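## Task

Carry the cooling block sitting in deck slot D1 to the empty spot in the drawer of cooler COLD and leave it lying flat between that spot's locators. Its 5 loose tubes must finish in the same bores they occupied at the start. Afterwards push the drawer completely closed (COLD's lamp stays on until the drawer is fully shut). The block already in the drawer must still lie flat in its spot with every tube in its bore, and plate P1 must remain on D2 just as it is now. Nothing may count as done if it stays in place only because the robot is holding it; at the end, release everything and move the grippers away.

## Robot and tools

ROBOT. Two six-joint arms, left_arm and right_arm, each ending in a parallel two-finger gripper. Bases in the scene frame: left_arm at (+0.004, +0.314, 0) m, quat_wxyz (+1.000, 0, 0, +0.002); right_arm at (-0.035, -0.313, 0) m, quat_wxyz (+0.999, 0, 0, +0.036), i.e. yawed slightly. Either arm may be parked out of the way. D1 is the deck slot beside COLD; D2 lies past D1. COLD is free-standing.

FRAME. One scene frame for everything: origin on the table surface midway between the arms, +z up, +x pointing out across the table, left_arm on the +y side. The arm names do not refer to sides of the camera pictures. The gripper's fingers extend along its own +z axis and spread apart along its y axis.

execute_actions. Argument actions is a list holding zero or one item; optional pictures (boolean) toggles camera images (on by default).
- Empty list []: no command, just returns the state.
- Motion item {"rows": [...], "steps": n}: rows holds 1 to 15 rows; steps is 1 to 15 (default 15), each step 1/30 s. Row k is applied on step k; if rows run out, the final row is repeated. Every row is exactly 14 numbers covering both arms even if one stays still: left_arm waist, shoulder, elbow, wrist pitch, wrist yaw, wrist roll, opening, then right_arm in the same seven-number order. The six joint numbers are absolute target angles in radians (the same values Joint positions reports), not offsets. Ranges per arm: waist -2.880 to 2.880, shoulder 0.000 to 3.142, elbow 0.000 to 3.019, wrist pitch -1.693 to 1.571, wrist yaw -1.571 to 1.571, wrist roll -2.094 to 2.094. A target beyond a range end by more than 0.019 rad, and further out than the joint currently is, makes the whole call refused (nothing is sent). True ends may differ by up to 0.019 rad; a target past the real end is clipped there and the result may print "joint sent to its limit" (possibly for an earlier action); absence of that line proves nothing. Opening is an absolute value from -1 (closed) to +1 (fully open, pad gap 0.094 m).
- Wait item {"steps": n}, n up to 300: no new command; returns once n steps have elapsed since the previous result.
Motion is speed-limited: each step, a joint's sent target stays within a fixed lead of its measured angle (waist 0.264, shoulder 0.32, elbow 0.276, wrist pitch 0.33, wrist yaw 0.186, wrist roll 0.522 rad), and if the targets would carry the gripper more than 70 mm from where it is, all are pulled back proportionally. Distant goals therefore need several calls or waiting. The arms keep heading for the last row sent, even between calls, until everything nearly stops or a step is HELD; after that only a new action drives them further. Fingers still in motion finish moving. Tiny commands of a few millimetres may not move the hand.

RESULTS. The state line `left_arm: …` | `right_arm: …` gives each gripper's end_effector_position (metres) and end_effector_quat_wxyz in the scene frame; the point is between the finger pads, about 1 cm short of the fingertips, and its printed value can be off, more so when reaching far. Joint positions and Joint velocities list, per arm, the six joints (rad, rad/s) then the pad gap (m, m/s). grip_measured is the measured opening on the command scale; each gripper's reading has its own fixed error up to about 1 mm. "joint command not followed" means a clearance check altered or blocked joint targets on some steps (the rest of the row still ran). HELD flags steps where your row was not, or only partly, sent. MOTOR HOT appears from 85 °C; at 100 °C an OVER-TEMPERATURE FAULT stops that arm and it drops whatever it holds and sags. Holding loads, even while idle, heats motors.

GRIPPING. Apart from near -1 and +1, fingers go to where grip_measured would equal your number. To hold something, command roughly 0.03 below the grip_measured reading at contact for a firm grip, less for a lighter one. Pad force tops out around 50 to 62 N (lower on some grippers, lower still on parts under about 2 mm thick), with a brief harder spike at first contact.

zoom_image: camera ("cam_head_left" or "cam_head_right") and region [x0, y0, x1, y1] in pixels of that camera's latest 896x504 image, origin top-left, at most 504 by 504. Returns an enlarged, possibly sharper view. Both head cameras sit behind the robot near x -0.29, z about 0.87, looking down at the table; calibration (K, distortion, T_world_to_cam) is supplied and may drift by a few degrees or millimetres.

read_manual: optional section, only "licences"; returns licence text, moves nothing.

finished_scene: scene (integer, the current scene's number). Ends that scene irreversibly, reports whether the goal held, and gives the next task if any.

CAUTIONS. Never let the arms strike or squeeze each other. Do not push or knock anything off the table. COLD must finish within a finger's width of its start, upright and barely rotated, so push the drawer gently. Avoid dropping the block or spilling its tubes, slamming, hard impacts and heavy shoves. Expect occasional brief tugs on a held part or nudges to loose items. Release and retract before ending the scene.

Each tool is called after "Emit:" in YAML: its name, and indented under it one key for each argument.

## Session

Emit:
execute_actions:
  actions: []

Scene clock: 0.00 s of 10800.00 s.
left_arm: end_effector_position=(+0.5295, +0.3097, +0.4685) grip_measured=+1.000 end_effector_quat_wxyz=(+0.689, +0.005, +0.725, -0.005) | right_arm: end_effector_position=(+0.6064, -0.3346, +0.3831) grip_measured=+1.000 end_effector_quat_wxyz=(+0.475, +0.214, +0.849, +0.085)
Joint positions: left_arm=[-0.006  1.066  1.03  -0.014  0.012 -0.     0.094] | right_arm=[-0.095  1.472  1.473 -0.566  0.04   0.449  0.094]
Joint velocities: left_arm=[-0.024 -0.005 -0.007  0.002 -0.081 -0.022  0.   ] | right_arm=[-0.005 -0.015 -0.007  0.007  0.037 -0.022  0.   ]
Motor temperatures (°C, as the motors report them): left_arm=[17 17 19 21 19 21] | right_arm=[22 19 20 19 18 17]

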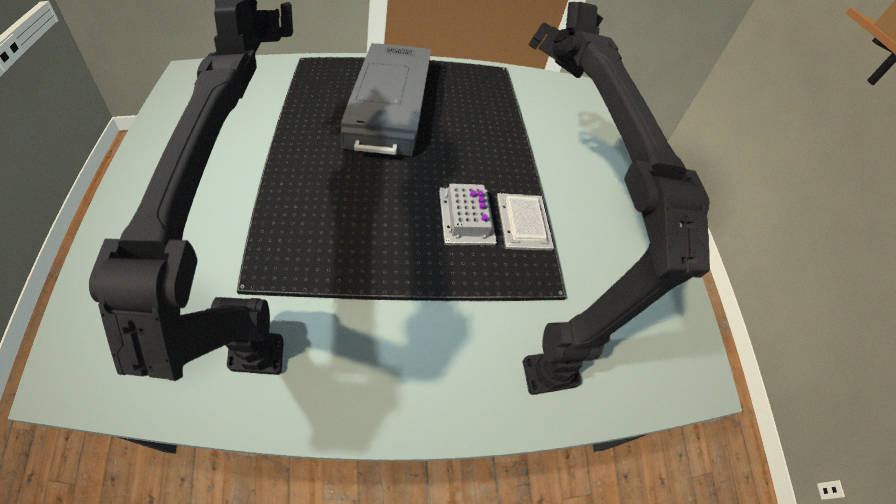

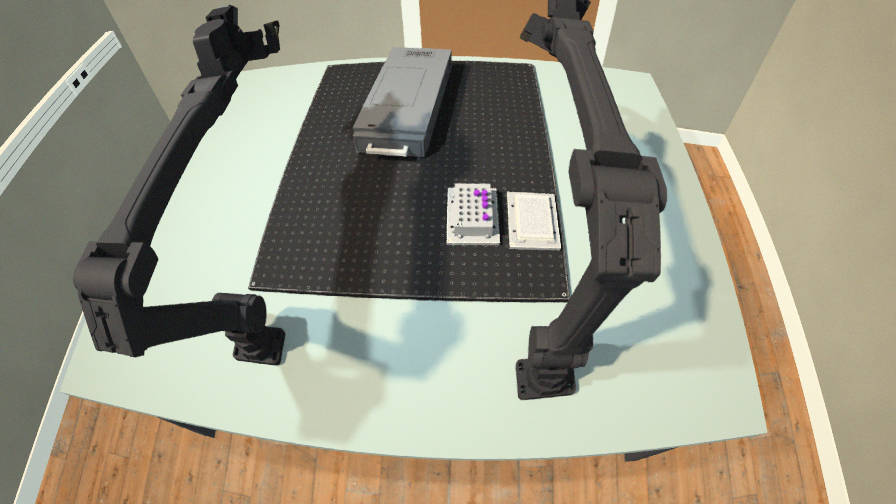

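Emit:
zoom_image:
  camera: "cam_head_left"
  region: [320, 90, 520, 260]

Emit:
zoom_image:
  camera: "cam_head_right"
  region: [330, 90, 530, 260]

Region (320, 90, 520, 260) of cam_head_left's 896x504 image, scaled by 2.520, with more detail than that image has; it fills the top 428 rows of this view, and the rest is white.

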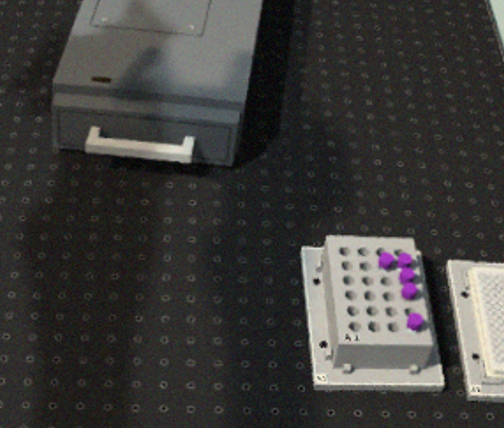

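Region (330, 90, 530, 260) of cam_head_right's 896x504 image, scaled by 2.520, with more detail than that image has; it fills the top 428 rows of this view, and the rest is white.

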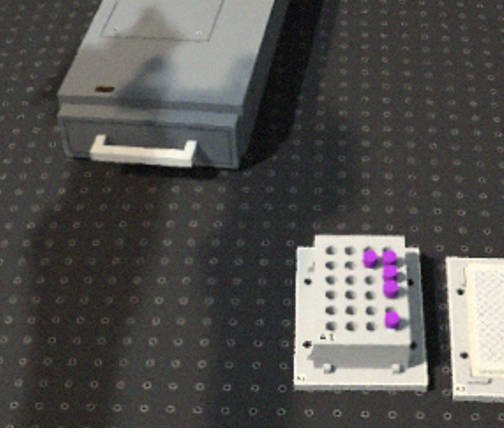

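Emit:
execute_actions:
  actions:
    - {"rows":[[-0.43,1.879,1.708,-1.4,0,1.27,-0.3,-0.2,1.3,1.175,-1.3,0,0.44,1]]}
  pictures: false

Emit:
execute_actions:
  actions:
    - {"steps":30}

Scene clock: 10.10 s of 10800.00 s.
left_arm: end_effector_position=(+0.5939, +0.0642, +0.2551) grip_measured=-0.297 end_effector_quat_wxyz=(+0.341, +0.478, +0.809, +0.046) | right_arm: end_effector_position=(+0.3583, -0.3630, +0.2035) grip_measured=+1.000 end_effector_quat_wxyz=(+0.053, +0.282, +0.958, +0.007)
Joint positions: left_arm=[-0.403  1.612  1.446 -0.703 -0.     0.668  0.033] | right_arm=[-0.197  1.321  1.146 -1.289  0.003  0.448  0.094]
Joint velocities: left_arm=[-0.425  1.695  1.35  -1.849  0.11   1.692  0.001] | right_arm=[ 0.005 -0.073 -0.002 -0.017  0.007 -0.154  0.   ]
Motor temperatures (°C, as the motors report them): left_arm=[17 17 22 21 19 21] | right_arm=[22 20 23 19 18 17]
Steps of this call (steps 1 to 90: nothing new was sent; then 6.60 s passed at rest; steps 91 to 105: all 15 steps of this action). Readings (joint positions):
91: left_arm=[-0.015 1.073 1.038 -0.041 0.005 0.033] | right_arm=[-0.097 1.465 1.459 -0.586 0.031 0.449]
92: left_arm=[-0.033 1.089 1.059 -0.082 0.002 0.072] | right_arm=[-0.100 1.446 1.427 -0.624 0.023 0.449]
94: left_arm=[-0.092 1.140 1.108 -0.162 -0.000 0.150] | right_arm=[-0.112 1.400 1.343 -0.723 0.013 0.449]
98: left_arm=[-0.228 1.277 1.202 -0.319 -0.000 0.303] | right_arm=[-0.155 1.340 1.208 -1.026 0.004 0.449]
105: the state above

Scene clock: 11.10 s of 10800.00 s.
left_arm: end_effector_position=(+0.5187, +0.0748, +0.1352) grip_measured=-0.297 end_effector_quat_wxyz=(-0.021, +0.748, +0.663, -0.009) | right_arm: end_effector_position=(+0.3577, -0.3629, +0.2054) grip_measured=+1.000 end_effector_quat_wxyz=(+0.055, +0.282, +0.958, +0.008)
Joint positions: left_arm=[-0.437  1.895  1.665 -1.387 -0.     1.257  0.033] | right_arm=[-0.197  1.316  1.146 -1.29   0.002  0.448  0.094]
Joint velocities: left_arm=[-0.015 -0.005 -0.012  0.012 -0.007 -0.022  0.   ] | right_arm=[-0.005 -0.024  0.002 -0.012  0.051 -0.125  0.   ]
Motor temperatures (°C, as the motors report them): left_arm=[17 17 23 21 19 21] | right_arm=[22 20 23 19 18 17]
Steps of this call (steps 1 to 30: the robot went on to your last target). Readings (joint positions):
1: left_arm=[-0.415 1.673 1.501 -0.785 -0.000 0.747] | right_arm=[-0.197 1.319 1.146 -1.290 0.002 0.448]
2: left_arm=[-0.425 1.739 1.565 -0.887 -0.000 0.844] | right_arm=[-0.197 1.318 1.146 -1.290 0.002 0.448]
4: left_arm=[-0.437 1.847 1.656 -1.091 -0.000 0.993] | right_arm=[-0.197 1.316 1.146 -1.290 0.002 0.448]
8: left_arm=[-0.439 1.930 1.665 -1.354 -0.000 1.151] | right_arm=[-0.197 1.316 1.146 -1.290 0.002 0.448]
30: the state above

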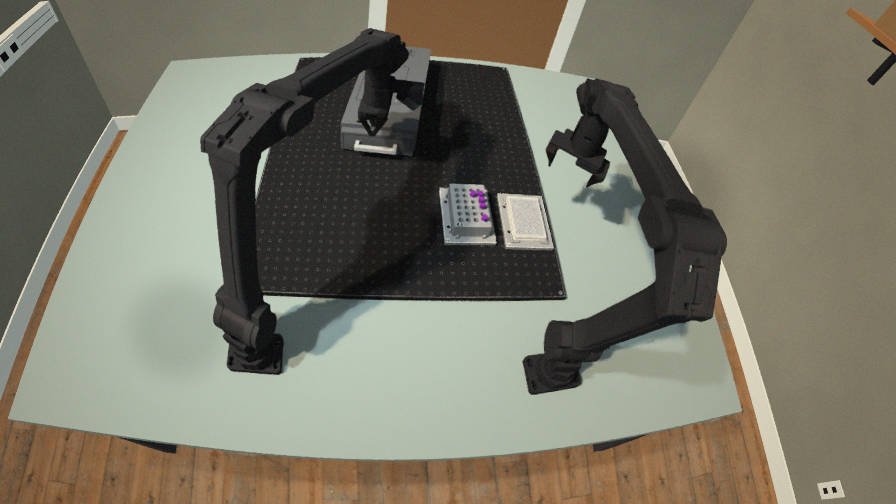

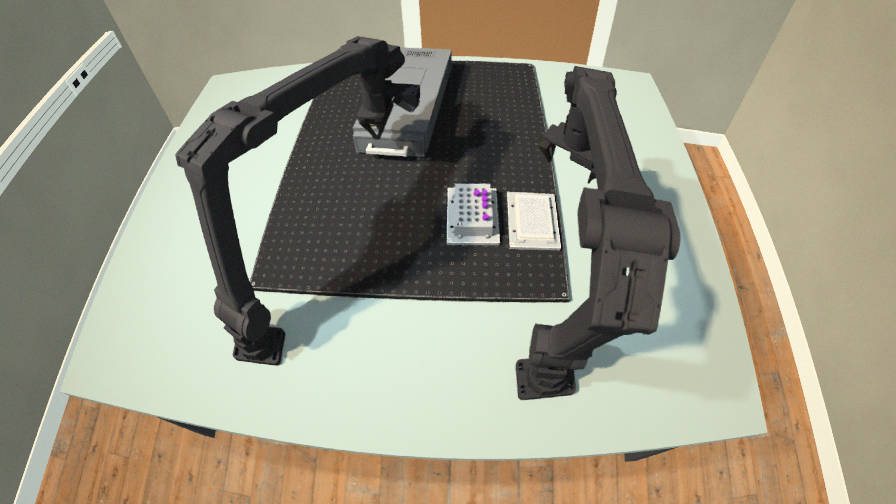

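Emit:
execute_actions:
  actions:
    - {"rows":[[-0.435,1.86,1.66,-1.33,0,1.27,-0.3,-0.2,1.3,1.175,-1.3,0,0.44,1],[-0.44,1.84,1.61,-1.26,0,1.27,-0.3,-0.2,1.3,1.175,-1.3,0,0.44,1],[-0.445,1.82,1.56,-1.19,0,1.27,-0.3,-0.2,1.3,1.175,-1.3,0,0.44,1],[-0.445,1.8,1.51,-1.12,0,1.27,-0.3,-0.2,1.3,1.175,-1.3,0,0.44,1],[-0.445,1.785,1.46,-1.05,0,1.27,-0.3,-0.2,1.3,1.175,-1.3,0,0.44,1],[-0.445,1.773,1.422,-0.97,0,1.27,-0.3,-0.2,1.3,1.175,-1.3,0,0.44,1]]}

Emit:
zoom_image:
  camera: "cam_head_right"
  region: [330, 70, 460, 190]

Scene clock: 16.30 s of 10800.00 s.
left_arm: end_effector_position=(+0.5320, +0.0686, +0.1092) grip_measured=-0.297 end_effector_quat_wxyz=(+0.100, +0.744, +0.659, +0.044) | right_arm: end_effector_position=(+0.3577, -0.3629, +0.2054) grip_measured=+1.000 end_effector_quat_wxyz=(+0.055, +0.282, +0.958, +0.008)
Joint positions: left_arm=[-0.437  1.793  1.43  -0.988 -0.     1.259  0.033] | right_arm=[-0.197  1.316  1.146 -1.29   0.002  0.447  0.094]
Joint velocities: left_arm=[-0.005 -0.015  0.012  0.027 -0.022  0.007 -0.001] | right_arm=[-0.005 -0.015 -0.007  0.022  0.051 -0.066  0.   ]
Motor temperatures (°C, as the motors report them): left_arm=[17 18 23 21 19 21] | right_arm=[22 20 24 19 18 17]
Steps of this call (steps 1 to 15: the robot went on to your last target; steps 16 to 90: nothing new was sent; then 1.70 s passed at rest; steps 91 to 105: all 15 steps of this action). Readings (joint positions):
91: left_arm=[-0.437 1.894 1.665 -1.379 -0.000 1.258] | right_arm=[-0.197 1.316 1.146 -1.290 0.002 0.447]
92: left_arm=[-0.437 1.891 1.657 -1.350 -0.000 1.258] | right_arm=[-0.197 1.316 1.146 -1.290 0.002 0.447]
94: left_arm=[-0.437 1.864 1.600 -1.240 -0.000 1.258] | right_arm=[-0.197 1.316 1.146 -1.290 0.002 0.447]
98: left_arm=[-0.437 1.798 1.447 -1.034 -0.000 1.259] | right_arm=[-0.197 1.316 1.146 -1.290 0.002 0.447]
105: the state above

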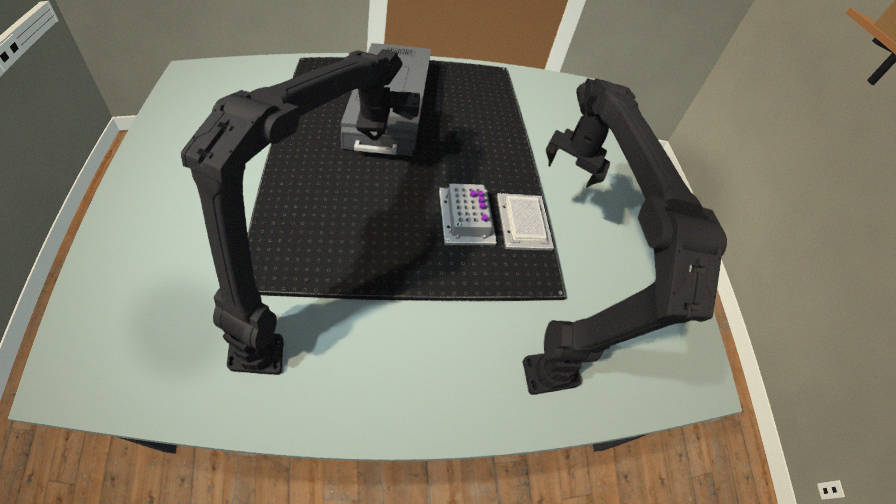

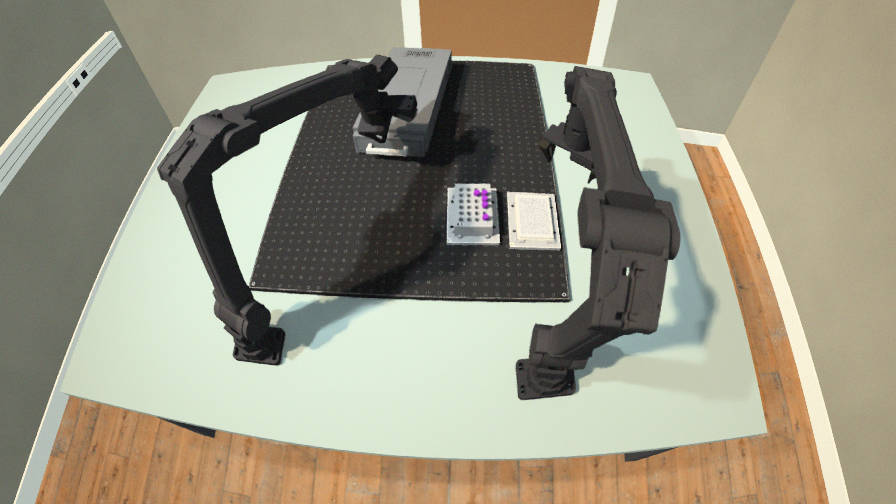

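Region (330, 70, 460, 190) of cam_head_right's 896x504 image, scaled by 3.877, with more detail than that image has; it fills the top 465 rows of this view, and the rest is white.

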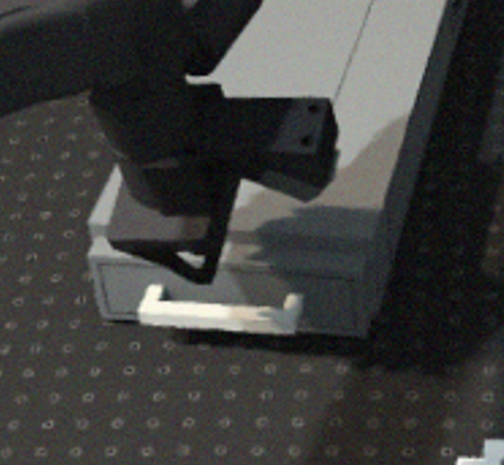

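Emit:
execute_actions:
  actions:
    - {"rows":[[-0.445,1.773,1.39,-0.96,0,1.27,-0.3,-0.2,1.3,1.175,-1.3,0,0.44,1],[-0.445,1.79,1.375,-0.94,0,1.27,-0.3,-0.2,1.3,1.175,-1.3,0,0.44,1],[-0.445,1.8,1.37,-0.93,0,1.27,-0.3,-0.2,1.3,1.175,-1.3,0,0.44,1],[-0.445,1.81,1.365,-0.91,0,1.27,-0.3,-0.2,1.3,1.175,-1.3,0,0.44,1],[-0.445,1.82,1.36,-0.90,0,1.27,-0.3,-0.2,1.3,1.175,-1.3,0,0.44,1],[-0.445,1.84,1.352,-0.875,0,1.27,-0.3,-0.2,1.3,1.175,-1.3,0,0.44,1]]}

Emit:
zoom_image:
  camera: "cam_head_right"
  region: [330, 70, 460, 190]

Scene clock: 19.43 s of 10800.00 s.
left_arm: end_effector_position=(+0.5279, +0.0705, +0.0741) grip_measured=-0.297 end_effector_quat_wxyz=(+0.102, +0.744, +0.658, +0.045) | right_arm: end_effector_position=(+0.3577, -0.3629, +0.2054) grip_measured=+1.000 end_effector_quat_wxyz=(+0.055, +0.282, +0.958, +0.008)
Joint positions: left_arm=[-0.437  1.816  1.363 -0.893 -0.     1.259  0.033] | right_arm=[-0.197  1.316  1.146 -1.29   0.002  0.447  0.094]
Joint velocities: left_arm=[-0.015 -0.005 -0.012 -0.002 -0.037 -0.022  0.   ] | right_arm=[-0.015  0.005  0.002 -0.002 -0.051 -0.022  0.   ]
Motor temperatures (°C, as the motors report them): left_arm=[17 18 23 21 19 21] | right_arm=[22 20 24 19 18 17]
Steps of this call (steps 1 to 15: the robot went on to your last target; steps 16 to 79: nothing new was sent; steps 80 to 94: all 15 steps of this action). Readings (joint positions):
80: left_arm=[-0.437 1.793 1.426 -0.983 -0.000 1.259] | right_arm=[-0.197 1.316 1.146 -1.290 0.002 0.447]
81: left_arm=[-0.437 1.791 1.418 -0.974 -0.000 1.259] | right_arm=[-0.197 1.316 1.146 -1.290 0.002 0.447]
83: left_arm=[-0.437 1.791 1.397 -0.951 -0.000 1.259] | right_arm=[-0.197 1.316 1.146 -1.290 0.002 0.447]
87: left_arm=[-0.437 1.800 1.366 -0.905 -0.000 1.259] | right_arm=[-0.197 1.316 1.146 -1.290 0.002 0.447]
94: the state above

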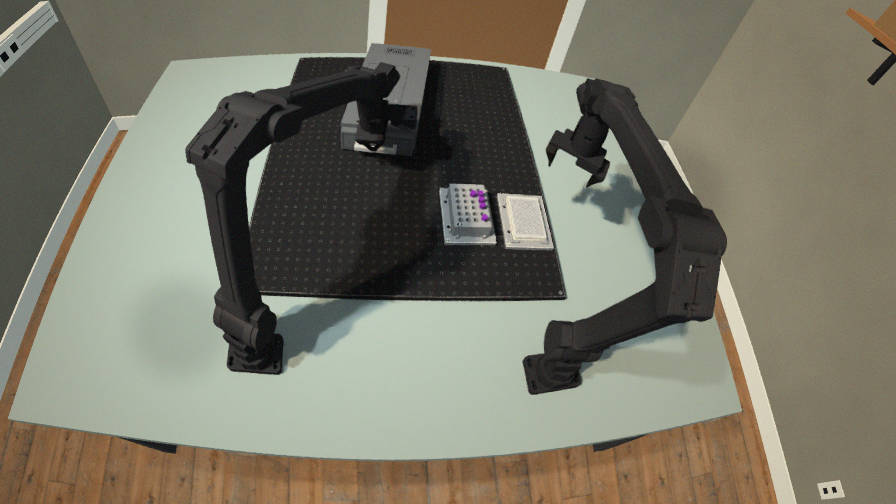

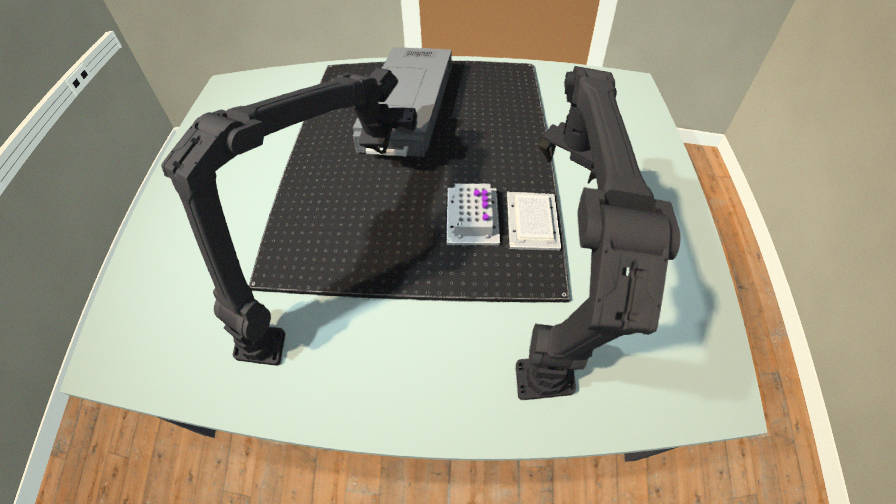

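Region (330, 70, 460, 190) of cam_head_right's 896x504 image, scaled by 3.877, with more detail than that image has; it fills the top 465 rows of this view, and the rest is white.

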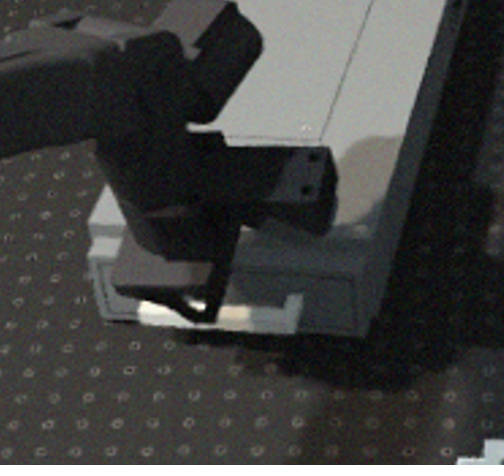

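Emit:
execute_actions:
  actions:
    - {"rows":[[-0.445,1.88,1.352,-0.875,0,1.27,-0.3,-0.2,1.3,1.175,-1.3,0,0.44,1]],"steps":12}
  pictures: false

Emit:
execute_actions:
  actions:
    - {"rows":[[-0.445,1.87,1.352,-0.875,0,1.27,-0.85,-0.2,1.3,1.175,-1.3,0,0.44,1]],"steps":10}

Scene clock: 21.20 s of 10800.00 s.
left_arm: end_effector_position=(+0.5261, +0.0713, +0.0519) grip_measured=-0.297 end_effector_quat_wxyz=(+0.085, +0.746, +0.660, +0.037) | right_arm: end_effector_position=(+0.3577, -0.3629, +0.2054) grip_measured=+1.000 end_effector_quat_wxyz=(+0.055, +0.282, +0.958, +0.008)
Joint positions: left_arm=[-0.437  1.857  1.363 -0.89  -0.     1.259  0.033] | right_arm=[-0.197  1.316  1.146 -1.29   0.002  0.447  0.094]
Joint velocities: left_arm=[-0.005 -0.005 -0.002 -0.002 -0.037  0.022 -0.001] | right_arm=[-0.015  0.005 -0.002 -0.027  0.168 -0.081  0.   ]
Motor temperatures (°C, as the motors report them): left_arm=[17 18 23 21 19 21] | right_arm=[22 20 24 19 18 17]
Steps of this call (steps 1 to 15: the robot went on to your last target; steps 16 to 41: nothing new was sent; steps 42 to 53: all 12 steps of this action). Readings (joint positions):
42: left_arm=[-0.437 1.818 1.363 -0.892 -0.000 1.259] | right_arm=[-0.197 1.316 1.146 -1.290 0.002 0.447]
43: left_arm=[-0.437 1.821 1.363 -0.890 -0.000 1.259] | right_arm=[-0.197 1.316 1.146 -1.290 0.002 0.447]
45: left_arm=[-0.437 1.831 1.363 -0.890 -0.000 1.259] | right_arm=[-0.197 1.316 1.146 -1.290 0.002 0.447]
49: left_arm=[-0.437 1.851 1.363 -0.890 -0.000 1.259] | right_arm=[-0.197 1.316 1.146 -1.290 0.002 0.447]
53: the state above

Scene clock: 21.53 s of 10800.00 s.
left_arm: end_effector_position=(+0.5297, +0.0706, +0.0527) grip_measured=-0.768 end_effector_quat_wxyz=(+0.092, +0.745, +0.659, +0.042) | right_arm: end_effector_position=(+0.3577, -0.3629, +0.2054) grip_measured=+1.000 end_effector_quat_wxyz=(+0.055, +0.282, +0.958, +0.008)
Joint positions: left_arm=[-0.437  1.856  1.362 -0.875 -0.004  1.26   0.011] | right_arm=[-0.197  1.316  1.146 -1.29   0.002  0.447  0.094]
Joint velocities: left_arm=[-0.005 -0.005 -0.002 -0.007 -0.007 -0.007  0.   ] | right_arm=[ 0.005 -0.005  0.012 -0.002 -0.007  0.007  0.   ]
Motor temperatures (°C, as the motors report them): left_arm=[17 18 23 21 19 21] | right_arm=[22 20 24 19 18 17]
Steps of this call (steps 1 to 10: all 10 steps of this action). Readings (joint positions):
1: left_arm=[-0.437 1.857 1.363 -0.887 -0.003 1.260] | right_arm=[-0.197 1.316 1.146 -1.290 0.002 0.447]
2: left_arm=[-0.437 1.857 1.363 -0.873 -0.005 1.260] | right_arm=[-0.197 1.316 1.146 -1.290 0.002 0.447]
4: left_arm=[-0.437 1.856 1.362 -0.875 -0.004 1.260] | right_arm=[-0.197 1.316 1.146 -1.290 0.002 0.447]
8: left_arm=[-0.437 1.856 1.362 -0.875 -0.004 1.260] | right_arm=[-0.197 1.316 1.146 -1.290 0.002 0.447]
10: the state above

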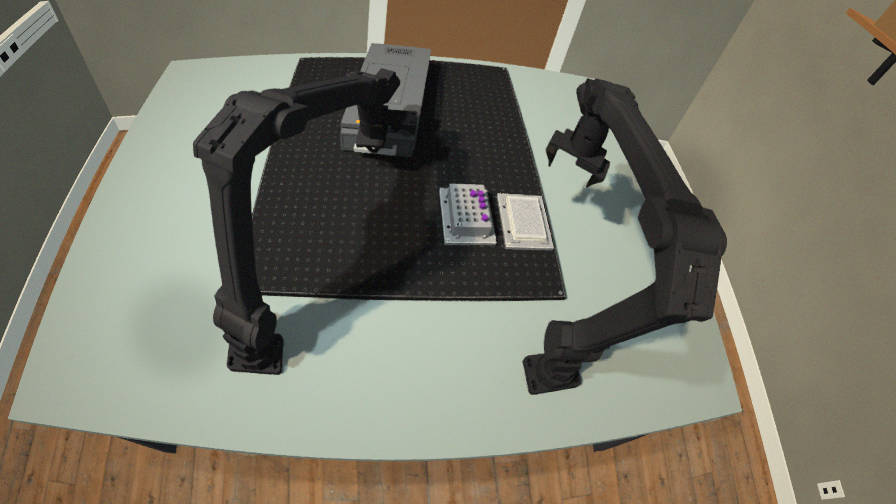

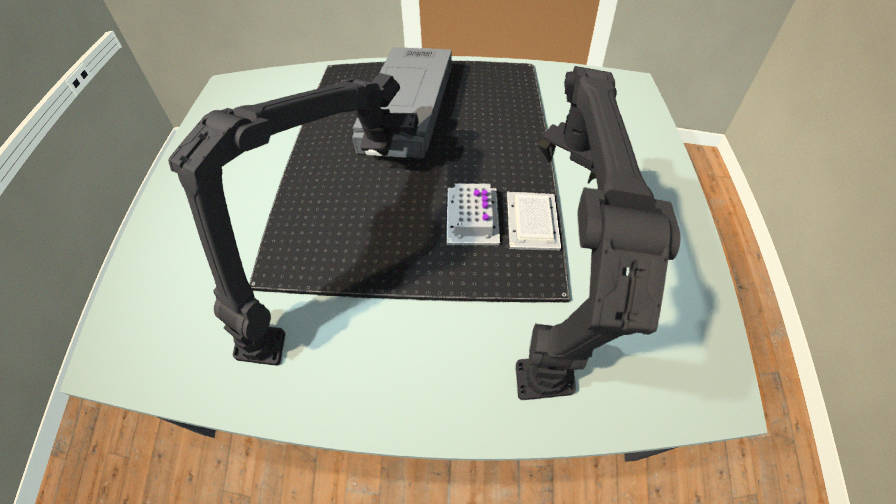

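Emit:
execute_actions:
  actions:
    - {"rows":[[-0.45,1.835,1.345,-0.862,0,1.25,-0.55,-0.2,1.3,1.175,-1.3,0,0.44,1],[-0.453,1.825,1.33,-0.856,0,1.245,-0.55,-0.2,1.3,1.175,-1.3,0,0.44,1],[-0.457,1.81,1.31,-0.85,0,1.24,-0.55,-0.2,1.3,1.175,-1.3,0,0.44,1],[-0.462,1.792,1.282,-0.84,0,1.235,-0.55,-0.2,1.3,1.175,-1.3,0,0.44,1],[-0.467,1.773,1.255,-0.83,0,1.23,-0.55,-0.2,1.3,1.175,-1.3,0,0.44,1],[-0.472,1.755,1.228,-0.82,0,1.225,-0.55,-0.2,1.3,1.175,-1.3,0,0.44,1],[-0.477,1.736,1.2,-0.81,0,1.22,-0.55,-0.2,1.3,1.175,-1.3,0,0.44,1],[-0.483,1.717,1.173,-0.802,0,1.215,-0.55,-0.2,1.3,1.175,-1.3,0,0.44,1],[-0.489,1.698,1.146,-0.794,0,1.21,-0.55,-0.2,1.3,1.175,-1.3,0,0.44,1],[-0.495,1.679,1.12,-0.787,0,1.205,-0.55,-0.2,1.3,1.175,-1.3,0,0.44,1],[-0.501,1.66,1.094,-0.78,0,1.2,-0.55,-0.2,1.3,1.175,-1.3,0,0.44,1],[-0.507,1.641,1.068,-0.773,0,1.195,-0.55,-0.2,1.3,1.175,-1.3,0,0.44,1],[-0.513,1.622,1.043,-0.767,0,1.19,-0.55,-0.2,1.3,1.175,-1.3,0,0.44,1],[-0.52,1.602,1.018,-0.761,0,1.183,-0.55,-0.2,1.3,1.175,-1.3,0,0.44,1],[-0.526,1.583,0.993,-0.756,0,1.176,-0.55,-0.2,1.3,1.175,-1.3,0,0.44,1]]}

Scene clock: 25.13 s of 10800.00 s.
left_arm: end_effector_position=(+0.4261, +0.0822, +0.0521) grip_measured=-0.552 end_effector_quat_wxyz=(+0.095, +0.751, +0.652, +0.037) | right_arm: end_effector_position=(+0.3577, -0.3629, +0.2054) grip_measured=+1.000 end_effector_quat_wxyz=(+0.055, +0.282, +0.958, +0.008)
Joint positions: left_arm=[-0.505  1.634  1.047 -0.779 -0.003  1.21   0.021] | right_arm=[-0.197  1.316  1.146 -1.29   0.002  0.447  0.094]
Joint velocities: left_arm=[-0.239 -0.601 -0.759  0.105  0.022 -0.168 -0.   ] | right_arm=[-0.015 -0.005 -0.007  0.007 -0.022 -0.066  0.   ]
Motor temperatures (°C, as the motors report them): left_arm=[17 19 23 21 19 21] | right_arm=[22 20 24 19 18 17]
Steps of this call (steps 1 to 15: the robot went on to your last target; steps 16 to 90: nothing new was sent; then 0.10 s passed at rest; steps 91 to 105: all 15 steps of this action). Readings (joint positions):
91: left_arm=[-0.437 1.855 1.362 -0.875 -0.003 1.260] | right_arm=[-0.197 1.316 1.146 -1.290 0.002 0.447]
92: left_arm=[-0.437 1.854 1.359 -0.873 -0.003 1.259] | right_arm=[-0.197 1.316 1.146 -1.290 0.002 0.447]
94: left_arm=[-0.441 1.844 1.338 -0.857 -0.004 1.256] | right_arm=[-0.197 1.316 1.146 -1.290 0.002 0.447]
98: left_arm=[-0.453 1.784 1.248 -0.807 -0.004 1.243] | right_arm=[-0.197 1.316 1.146 -1.290 0.002 0.447]
105: the state above

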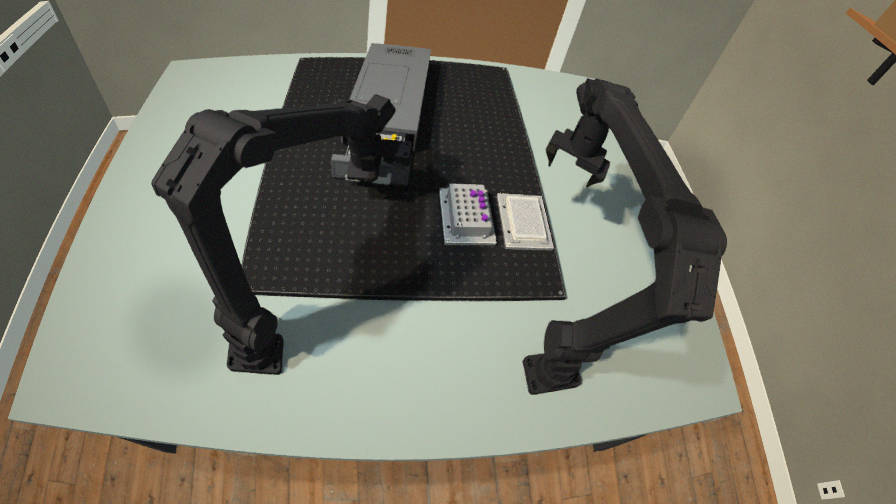

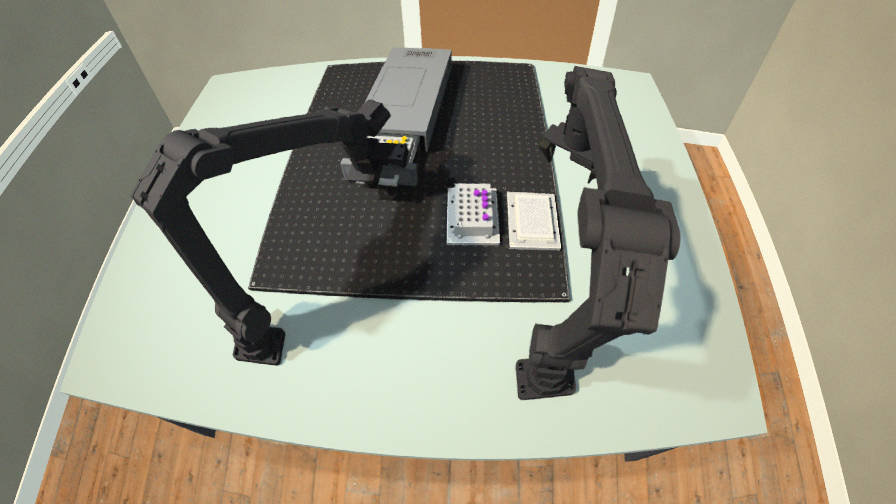

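Emit:
execute_actions:
  actions:
    - {"rows":[[-0.53,1.573,0.982,-0.754,0,1.17,-0.55,-0.2,1.3,1.175,-1.3,0,0.44,1],[-0.536,1.558,0.963,-0.75,0,1.163,-0.55,-0.2,1.3,1.175,-1.3,0,0.44,1],[-0.544,1.538,0.94,-0.746,0,1.155,-0.55,-0.2,1.3,1.175,-1.3,0,0.44,1],[-0.552,1.518,0.915,-0.743,0,1.147,-0.55,-0.2,1.3,1.175,-1.3,0,0.44,1],[-0.561,1.497,0.89,-0.74,0,1.138,-0.55,-0.2,1.3,1.175,-1.3,0,0.44,1],[-0.571,1.475,0.865,-0.737,0,1.128,-0.55,-0.2,1.3,1.175,-1.3,0,0.44,1],[-0.581,1.453,0.84,-0.735,0,1.118,-0.55,-0.2,1.3,1.175,-1.3,0,0.44,1],[-0.592,1.43,0.816,-0.733,0,1.107,-0.55,-0.2,1.3,1.175,-1.3,0,0.44,1],[-0.603,1.407,0.792,-0.732,0,1.096,-0.55,-0.2,1.3,1.175,-1.3,0,0.44,1],[-0.614,1.384,0.768,-0.731,0,1.085,-0.55,-0.2,1.3,1.175,-1.3,0,0.44,1],[-0.626,1.36,0.744,-0.731,0,1.074,-0.55,-0.2,1.3,1.175,-1.3,0,0.44,1],[-0.636,1.34,0.724,-0.731,0,1.064,-0.55,-0.2,1.3,1.175,-1.3,0,0.44,1],[-0.644,1.325,0.71,-0.731,0,1.056,-0.55,-0.2,1.3,1.175,-1.3,0,0.44,1],[-0.65,1.313,0.698,-0.731,0,1.05,-0.55,-0.2,1.3,1.175,-1.3,0,0.44,1]]}
  pictures: false

Emit:
execute_actions:
  actions:
    - {"steps":8}

Emit:
zoom_image:
  camera: "cam_head_right"
  region: [300, 90, 470, 260]

Scene clock: 29.30 s of 10800.00 s.
left_arm: end_effector_position=(+0.2983, +0.0951, +0.0555) grip_measured=-0.551 end_effector_quat_wxyz=(+0.113, +0.756, +0.645, +0.026) | right_arm: end_effector_position=(+0.3577, -0.3629, +0.2054) grip_measured=+1.000 end_effector_quat_wxyz=(+0.055, +0.282, +0.958, +0.008)
Joint positions: left_arm=[-0.641  1.33   0.717 -0.725 -0.001  1.091  0.021] | right_arm=[-0.197  1.316  1.146 -1.29   0.002  0.447  0.094]
Joint velocities: left_arm=[-0.288 -0.444 -0.359  0.007  0.022 -0.154  0.   ] | right_arm=[-0.024 -0.005 -0.007 -0.007 -0.022 -0.051  0.   ]
Motor temperatures (°C, as the motors report them): left_arm=[17 19 23 21 19 21] | right_arm=[22 20 24 19 18 17]
Steps of this call (steps 1 to 30: the robot went on to your last target; steps 31 to 90: nothing new was sent; then 0.67 s passed at rest; steps 91 to 105: all 15 steps of this action). Readings (joint positions):
91: left_arm=[-0.529 1.588 0.990 -0.776 0.002 1.187] | right_arm=[-0.197 1.316 1.146 -1.290 0.002 0.447]
92: left_arm=[-0.529 1.587 0.988 -0.774 0.002 1.184] | right_arm=[-0.197 1.316 1.146 -1.290 0.002 0.447]
94: left_arm=[-0.531 1.576 0.968 -0.760 0.002 1.176] | right_arm=[-0.197 1.316 1.146 -1.290 0.002 0.447]
98: left_arm=[-0.553 1.506 0.887 -0.726 -0.004 1.151] | right_arm=[-0.197 1.316 1.146 -1.290 0.002 0.447]
105: the state above

Scene clock: 29.57 s of 10800.00 s.
left_arm: end_effector_position=(+0.2917, +0.0947, +0.0565) grip_measured=-0.551 end_effector_quat_wxyz=(+0.116, +0.751, +0.649, +0.025) | right_arm: end_effector_position=(+0.3577, -0.3629, +0.2054) grip_measured=+1.000 end_effector_quat_wxyz=(+0.055, +0.282, +0.958, +0.008)
Joint positions: left_arm=[-0.653  1.312  0.703 -0.725 -0.     1.067  0.021] | right_arm=[-0.197  1.316  1.146 -1.29   0.002  0.447  0.094]
Joint velocities: left_arm=[-0.015 -0.005  0.007 -0.012 -0.007  0.022  0.001] | right_arm=[ 0.005 -0.005  0.002 -0.017 -0.007 -0.022  0.   ]
Motor temperatures (°C, as the motors report them): left_arm=[17 19 23 21 19 21] | right_arm=[22 20 24 19 18 17]
Steps of this call (steps 1 to 8: the robot went on to your last target). Readings (joint positions):
1: left_arm=[-0.649 1.318 0.707 -0.725 -0.000 1.085] | right_arm=[-0.197 1.316 1.146 -1.290 0.002 0.447]
2: left_arm=[-0.652 1.313 0.704 -0.725 -0.000 1.081] | right_arm=[-0.197 1.316 1.146 -1.290 0.002 0.447]
4: left_arm=[-0.653 1.312 0.703 -0.725 -0.000 1.074] | right_arm=[-0.197 1.316 1.146 -1.290 0.002 0.447]
8: the state above

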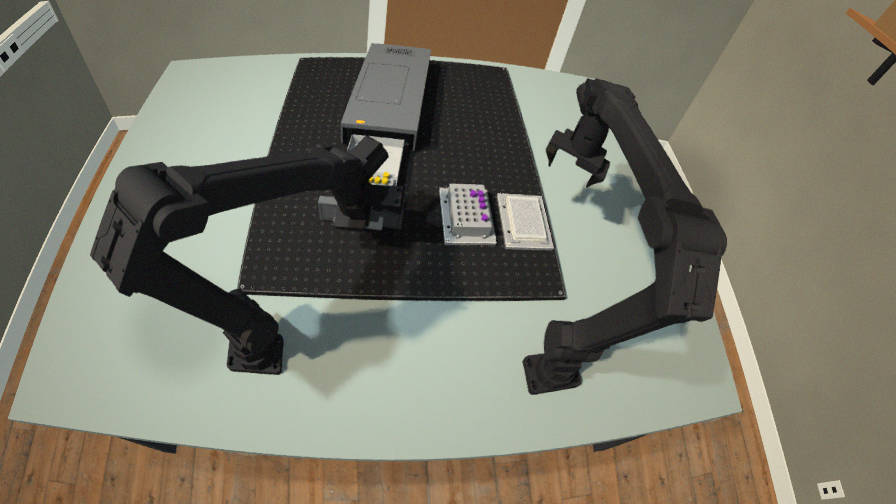

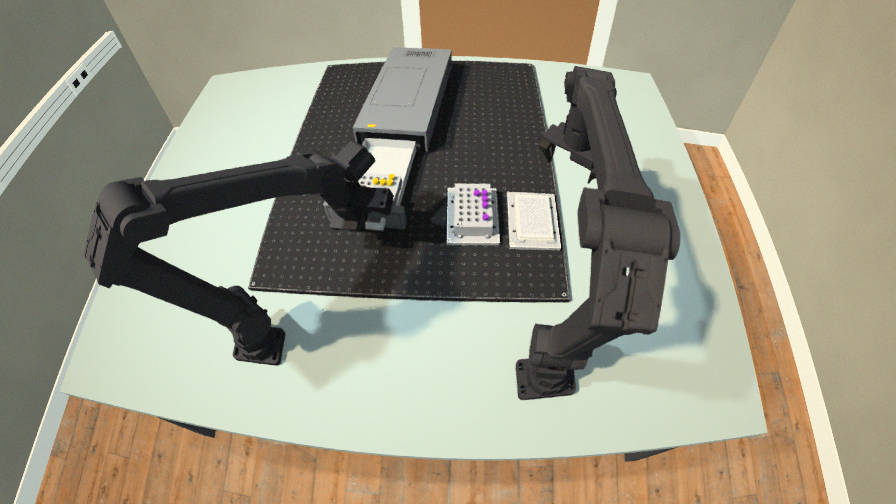

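Region (300, 90, 470, 260) of cam_head_right's 896x504 image, scaled by 2.965, with more detail than that image has.

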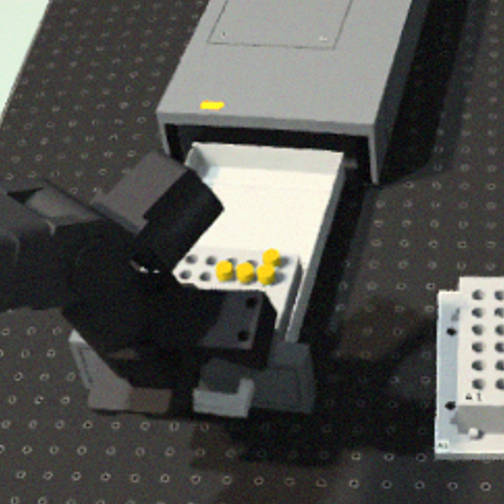

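Emit:
execute_actions:
  actions:
    - {"rows":[[-0.665,1.295,0.685,-0.745,0,1.04,-0.55,-0.16,1.3,1.19,-1.3,0,0.44,1],[-0.67,1.285,0.675,-0.75,0,1.035,-0.55,-0.12,1.3,1.19,-1.3,0,0.44,1],[-0.675,1.275,0.665,-0.755,0,1.03,-0.55,-0.08,1.3,1.19,-1.3,0,0.44,1],[-0.68,1.265,0.655,-0.76,0,1.025,-0.55,-0.04,1.3,1.19,-1.3,0,0.44,1],[-0.685,1.255,0.645,-0.765,0,1.02,-0.55,0,1.3,1.19,-1.3,0,0.44,1],[-0.69,1.245,0.635,-0.77,0,1.01,-0.55,0.04,1.3,1.19,-1.3,0,0.44,1],[-0.7,1.235,0.625,-0.77,0,1.0,-0.55,0.08,1.3,1.19,-1.3,0,0.44,1]]}

Emit:
zoom_image:
  camera: "cam_head_right"
  region: [300, 90, 470, 260]

Scene clock: 33.33 s of 10800.00 s.
left_arm: end_effector_position=(+0.2551, +0.1046, +0.0522) grip_measured=-0.551 end_effector_quat_wxyz=(+0.101, +0.751, +0.653, +0.017) | right_arm: end_effector_position=(+0.3546, -0.2428, +0.2054) grip_measured=+1.000 end_effector_quat_wxyz=(+0.053, +0.133, +0.990, +0.018)
Joint positions: left_arm=[-0.697  1.24   0.633 -0.759 -0.001  1.016  0.021] | right_arm=[ 0.106  1.316  1.146 -1.29  -0.003  0.445  0.094]
Joint velocities: left_arm=[-0.015 -0.005 -0.007 -0.002  0.022 -0.022 -0.   ] | right_arm=[-0.122 -0.015  0.002 -0.002  0.051  0.037  0.   ]
Motor temperatures (°C, as the motors report them): left_arm=[17 18 22 21 19 21] | right_arm=[22 20 25 19 18 17]
Steps of this call (steps 1 to 30: the robot went on to your last target; steps 31 to 90: nothing new was sent; then 0.27 s passed at rest; steps 91 to 105: all 15 steps of this action). Readings (joint positions):
91: left_arm=[-0.653 1.312 0.703 -0.726 -0.000 1.060] | right_arm=[-0.196 1.316 1.146 -1.290 0.002 0.447]
92: left_arm=[-0.654 1.311 0.702 -0.728 -0.000 1.057] | right_arm=[-0.190 1.316 1.146 -1.290 0.002 0.447]
94: left_arm=[-0.659 1.304 0.696 -0.729 -0.006 1.052] | right_arm=[-0.156 1.316 1.146 -1.290 0.003 0.447]
98: left_arm=[-0.680 1.259 0.660 -0.745 -0.003 1.032] | right_arm=[0.006 1.316 1.146 -1.290 0.002 0.447]
105: the state above

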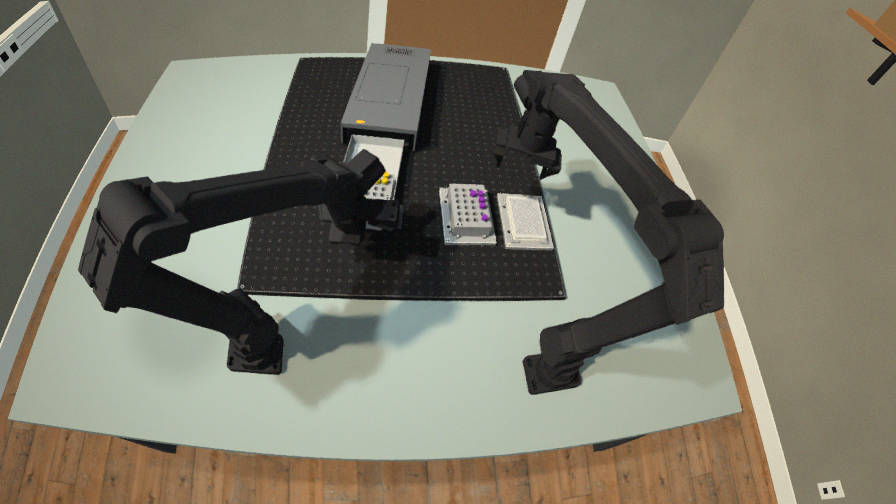

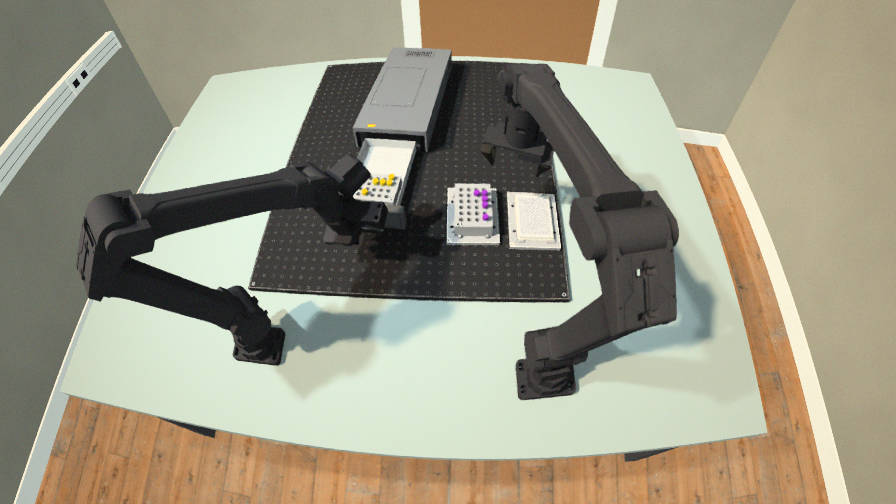

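Region (300, 90, 470, 260) of cam_head_right's 896x504 image, scaled by 2.965, with more detail than that image has.

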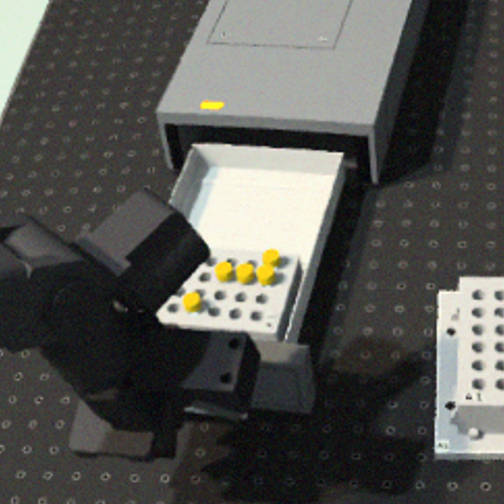

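Emit:
execute_actions:
  actions:
    - {"rows":[[-0.7,1.18,0.62,-0.82,0,1,-1,0.13,1.34,1.14,-1.27,0,0.44,1],[-0.7,1.12,0.6,-0.88,0,1,-1,0.16,1.355,1.135,-1.26,0,0.44,1],[-0.7,1.06,0.59,-0.94,0,1,-1,0.19,1.37,1.13,-1.25,0,0.44,1],[-0.7,1,0.57,-1,0,1,-1,0.22,1.385,1.125,-1.24,0,0.44,1],[-0.67,0.95,0.56,-1.05,0,1,-1,0.25,1.4,1.12,-1.23,0,0.44,1],[-0.62,0.9,0.55,-1.1,0,1,-1,0.27,1.415,1.115,-1.22,0,0.44,1],[-0.55,0.9,0.55,-1.1,0,1,-1,0.29,1.43,1.11,-1.21,0,0.44,1],[-0.47,0.9,0.55,-1.1,0,1,-1,0.305,1.445,1.105,-1.2,0,0.44,1],[-0.39,0.9,0.55,-1.1,0,1,-1,0.32,1.46,1.1,-1.195,0,0.44,1],[-0.31,0.9,0.55,-1.1,0,1,-1,0.33,1.47,1.095,-1.19,0,0.44,1],[-0.23,0.9,0.55,-1.1,0,1,-1,0.34,1.48,1.095,-1.188,0,0.44,1],[-0.15,0.9,0.55,-1.1,0,1,-1,0.345,1.485,1.095,-1.188,0,0.44,1],[-0.07,0.9,0.55,-1.1,0,1,-1,0.345,1.485,1.095,-1.188,0,0.44,1],[0,0.9,0.55,-1.1,0,1,-1,0.345,1.485,1.095,-1.188,0,0.44,1]]}
  pictures: false

Emit:
execute_actions:
  actions:
    - {"steps":10}

Emit:
zoom_image:
  camera: "cam_head_right"
  region: [320, 110, 520, 260]

Emit:
zoom_image:
  camera: "cam_head_left"
  region: [320, 110, 520, 260]

Scene clock: 39.10 s of 10800.00 s.
left_arm: end_effector_position=(+0.2404, +0.3031, +0.1033) grip_measured=-0.987 end_effector_quat_wxyz=(+0.075, +0.502, +0.861, +0.040) | right_arm: end_effector_position=(+0.3297, -0.1476, +0.1133) grip_measured=+1.000 end_effector_quat_wxyz=(-0.021, +0.009, +1.000, -0.009)
Joint positions: left_arm=[-0.048  0.879  0.56  -1.082 -0.003  1.01   0.001] | right_arm=[ 0.354  1.498  1.082 -1.2   -0.001  0.445  0.094]
Joint velocities: left_arm=[ 1.841  0.21  -0.002 -0.017 -0.051 -0.066  0.001] | right_arm=[ 0.005  0.083 -0.061 -0.002  0.022  0.037  0.   ]
Motor temperatures (°C, as the motors report them): left_arm=[17 18 22 21 19 21] | right_arm=[22 20 25 19 18 17]
Steps of this call (steps 1 to 30: the robot went on to your last target; steps 31 to 90: nothing new was sent; then 2.27 s passed at rest; steps 91 to 105: all 15 steps of this action). Readings (joint positions):
91: left_arm=[-0.697 1.237 0.633 -0.769 -0.001 1.011] | right_arm=[0.096 1.316 1.145 -1.288 -0.002 0.445]
92: left_arm=[-0.697 1.226 0.631 -0.794 -0.001 1.011] | right_arm=[0.100 1.319 1.144 -1.284 -0.000 0.445]
94: left_arm=[-0.697 1.163 0.613 -0.881 -0.001 1.011] | right_arm=[0.127 1.331 1.138 -1.270 0.001 0.445]
98: left_arm=[-0.615 0.928 0.562 -1.059 0.004 1.011] | right_arm=[0.243 1.395 1.120 -1.230 0.002 0.445]
105: the state above

Scene clock: 39.43 s of 10800.00 s.
left_arm: end_effector_position=(+0.2393, +0.3159, +0.1006) grip_measured=-0.987 end_effector_quat_wxyz=(+0.066, +0.478, +0.875, +0.038) | right_arm: end_effector_position=(+0.3295, -0.1478, +0.1126) grip_measured=+1.000 end_effector_quat_wxyz=(-0.021, +0.010, +1.000, -0.009)
Joint positions: left_arm=[ 0.006  0.891  0.56  -1.086 -0.002  1.009  0.001] | right_arm=[ 0.354  1.498  1.081 -1.199 -0.001  0.445  0.094]
Joint velocities: left_arm=[-0.005 -0.005  0.002  0.002 -0.037  0.007  0.001] | right_arm=[-0.015 -0.005 -0.007 -0.002 -0.007 -0.022  0.   ]
Motor temperatures (°C, as the motors report them): left_arm=[17 18 22 21 19 21] | right_arm=[22 20 25 19 18 17]
Steps of this call (steps 1 to 10: the robot went on to your last target). Readings (joint positions):
1: left_arm=[-0.000 0.885 0.560 -1.083 -0.005 1.009] | right_arm=[0.354 1.499 1.081 -1.200 -0.001 0.445]
2: left_arm=[0.024 0.889 0.560 -1.084 -0.005 1.009] | right_arm=[0.354 1.499 1.081 -1.200 -0.001 0.445]
4: left_arm=[0.025 0.891 0.560 -1.086 -0.004 1.009] | right_arm=[0.354 1.498 1.081 -1.199 -0.001 0.445]
8: left_arm=[0.007 0.891 0.560 -1.086 -0.002 1.009] | right_arm=[0.354 1.498 1.081 -1.199 -0.001 0.445]
10: the state above

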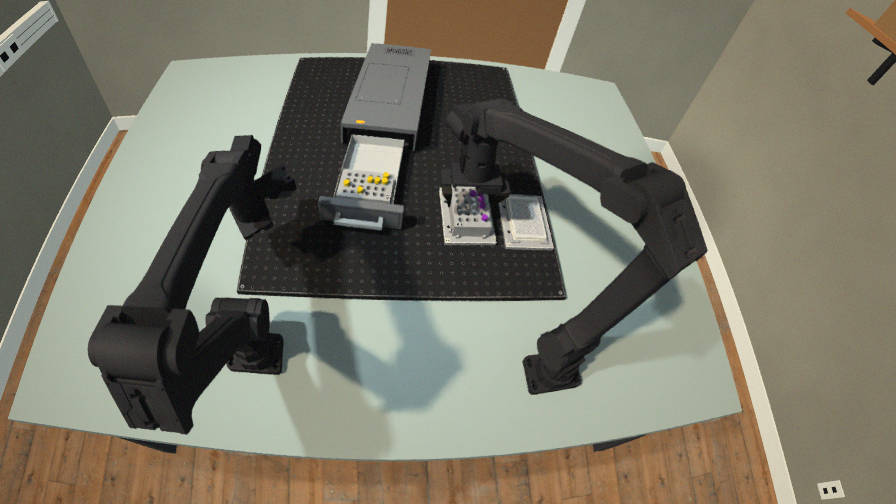

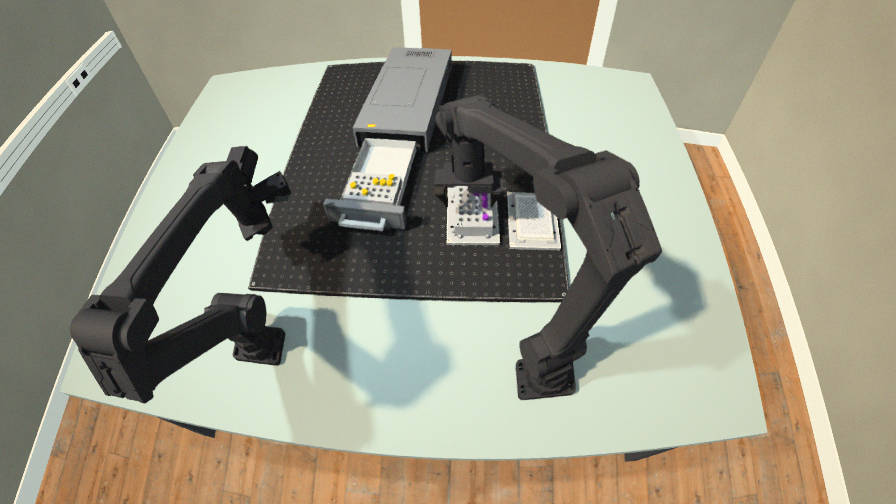

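Region (320, 110, 520, 260) of cam_head_right's 896x504 image, scaled by 2.520, with more detail than that image has; it fills the top 378 rows of this view, and the rest is white.

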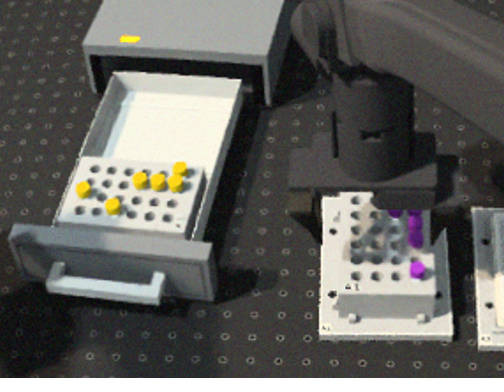

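Region (320, 110, 520, 260) of cam_head_left's 896x504 image, scaled by 2.520, with more detail than that image has; it fills the top 378 rows of this view, and the rest is white.

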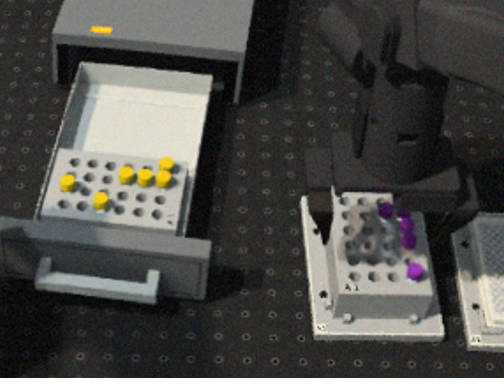

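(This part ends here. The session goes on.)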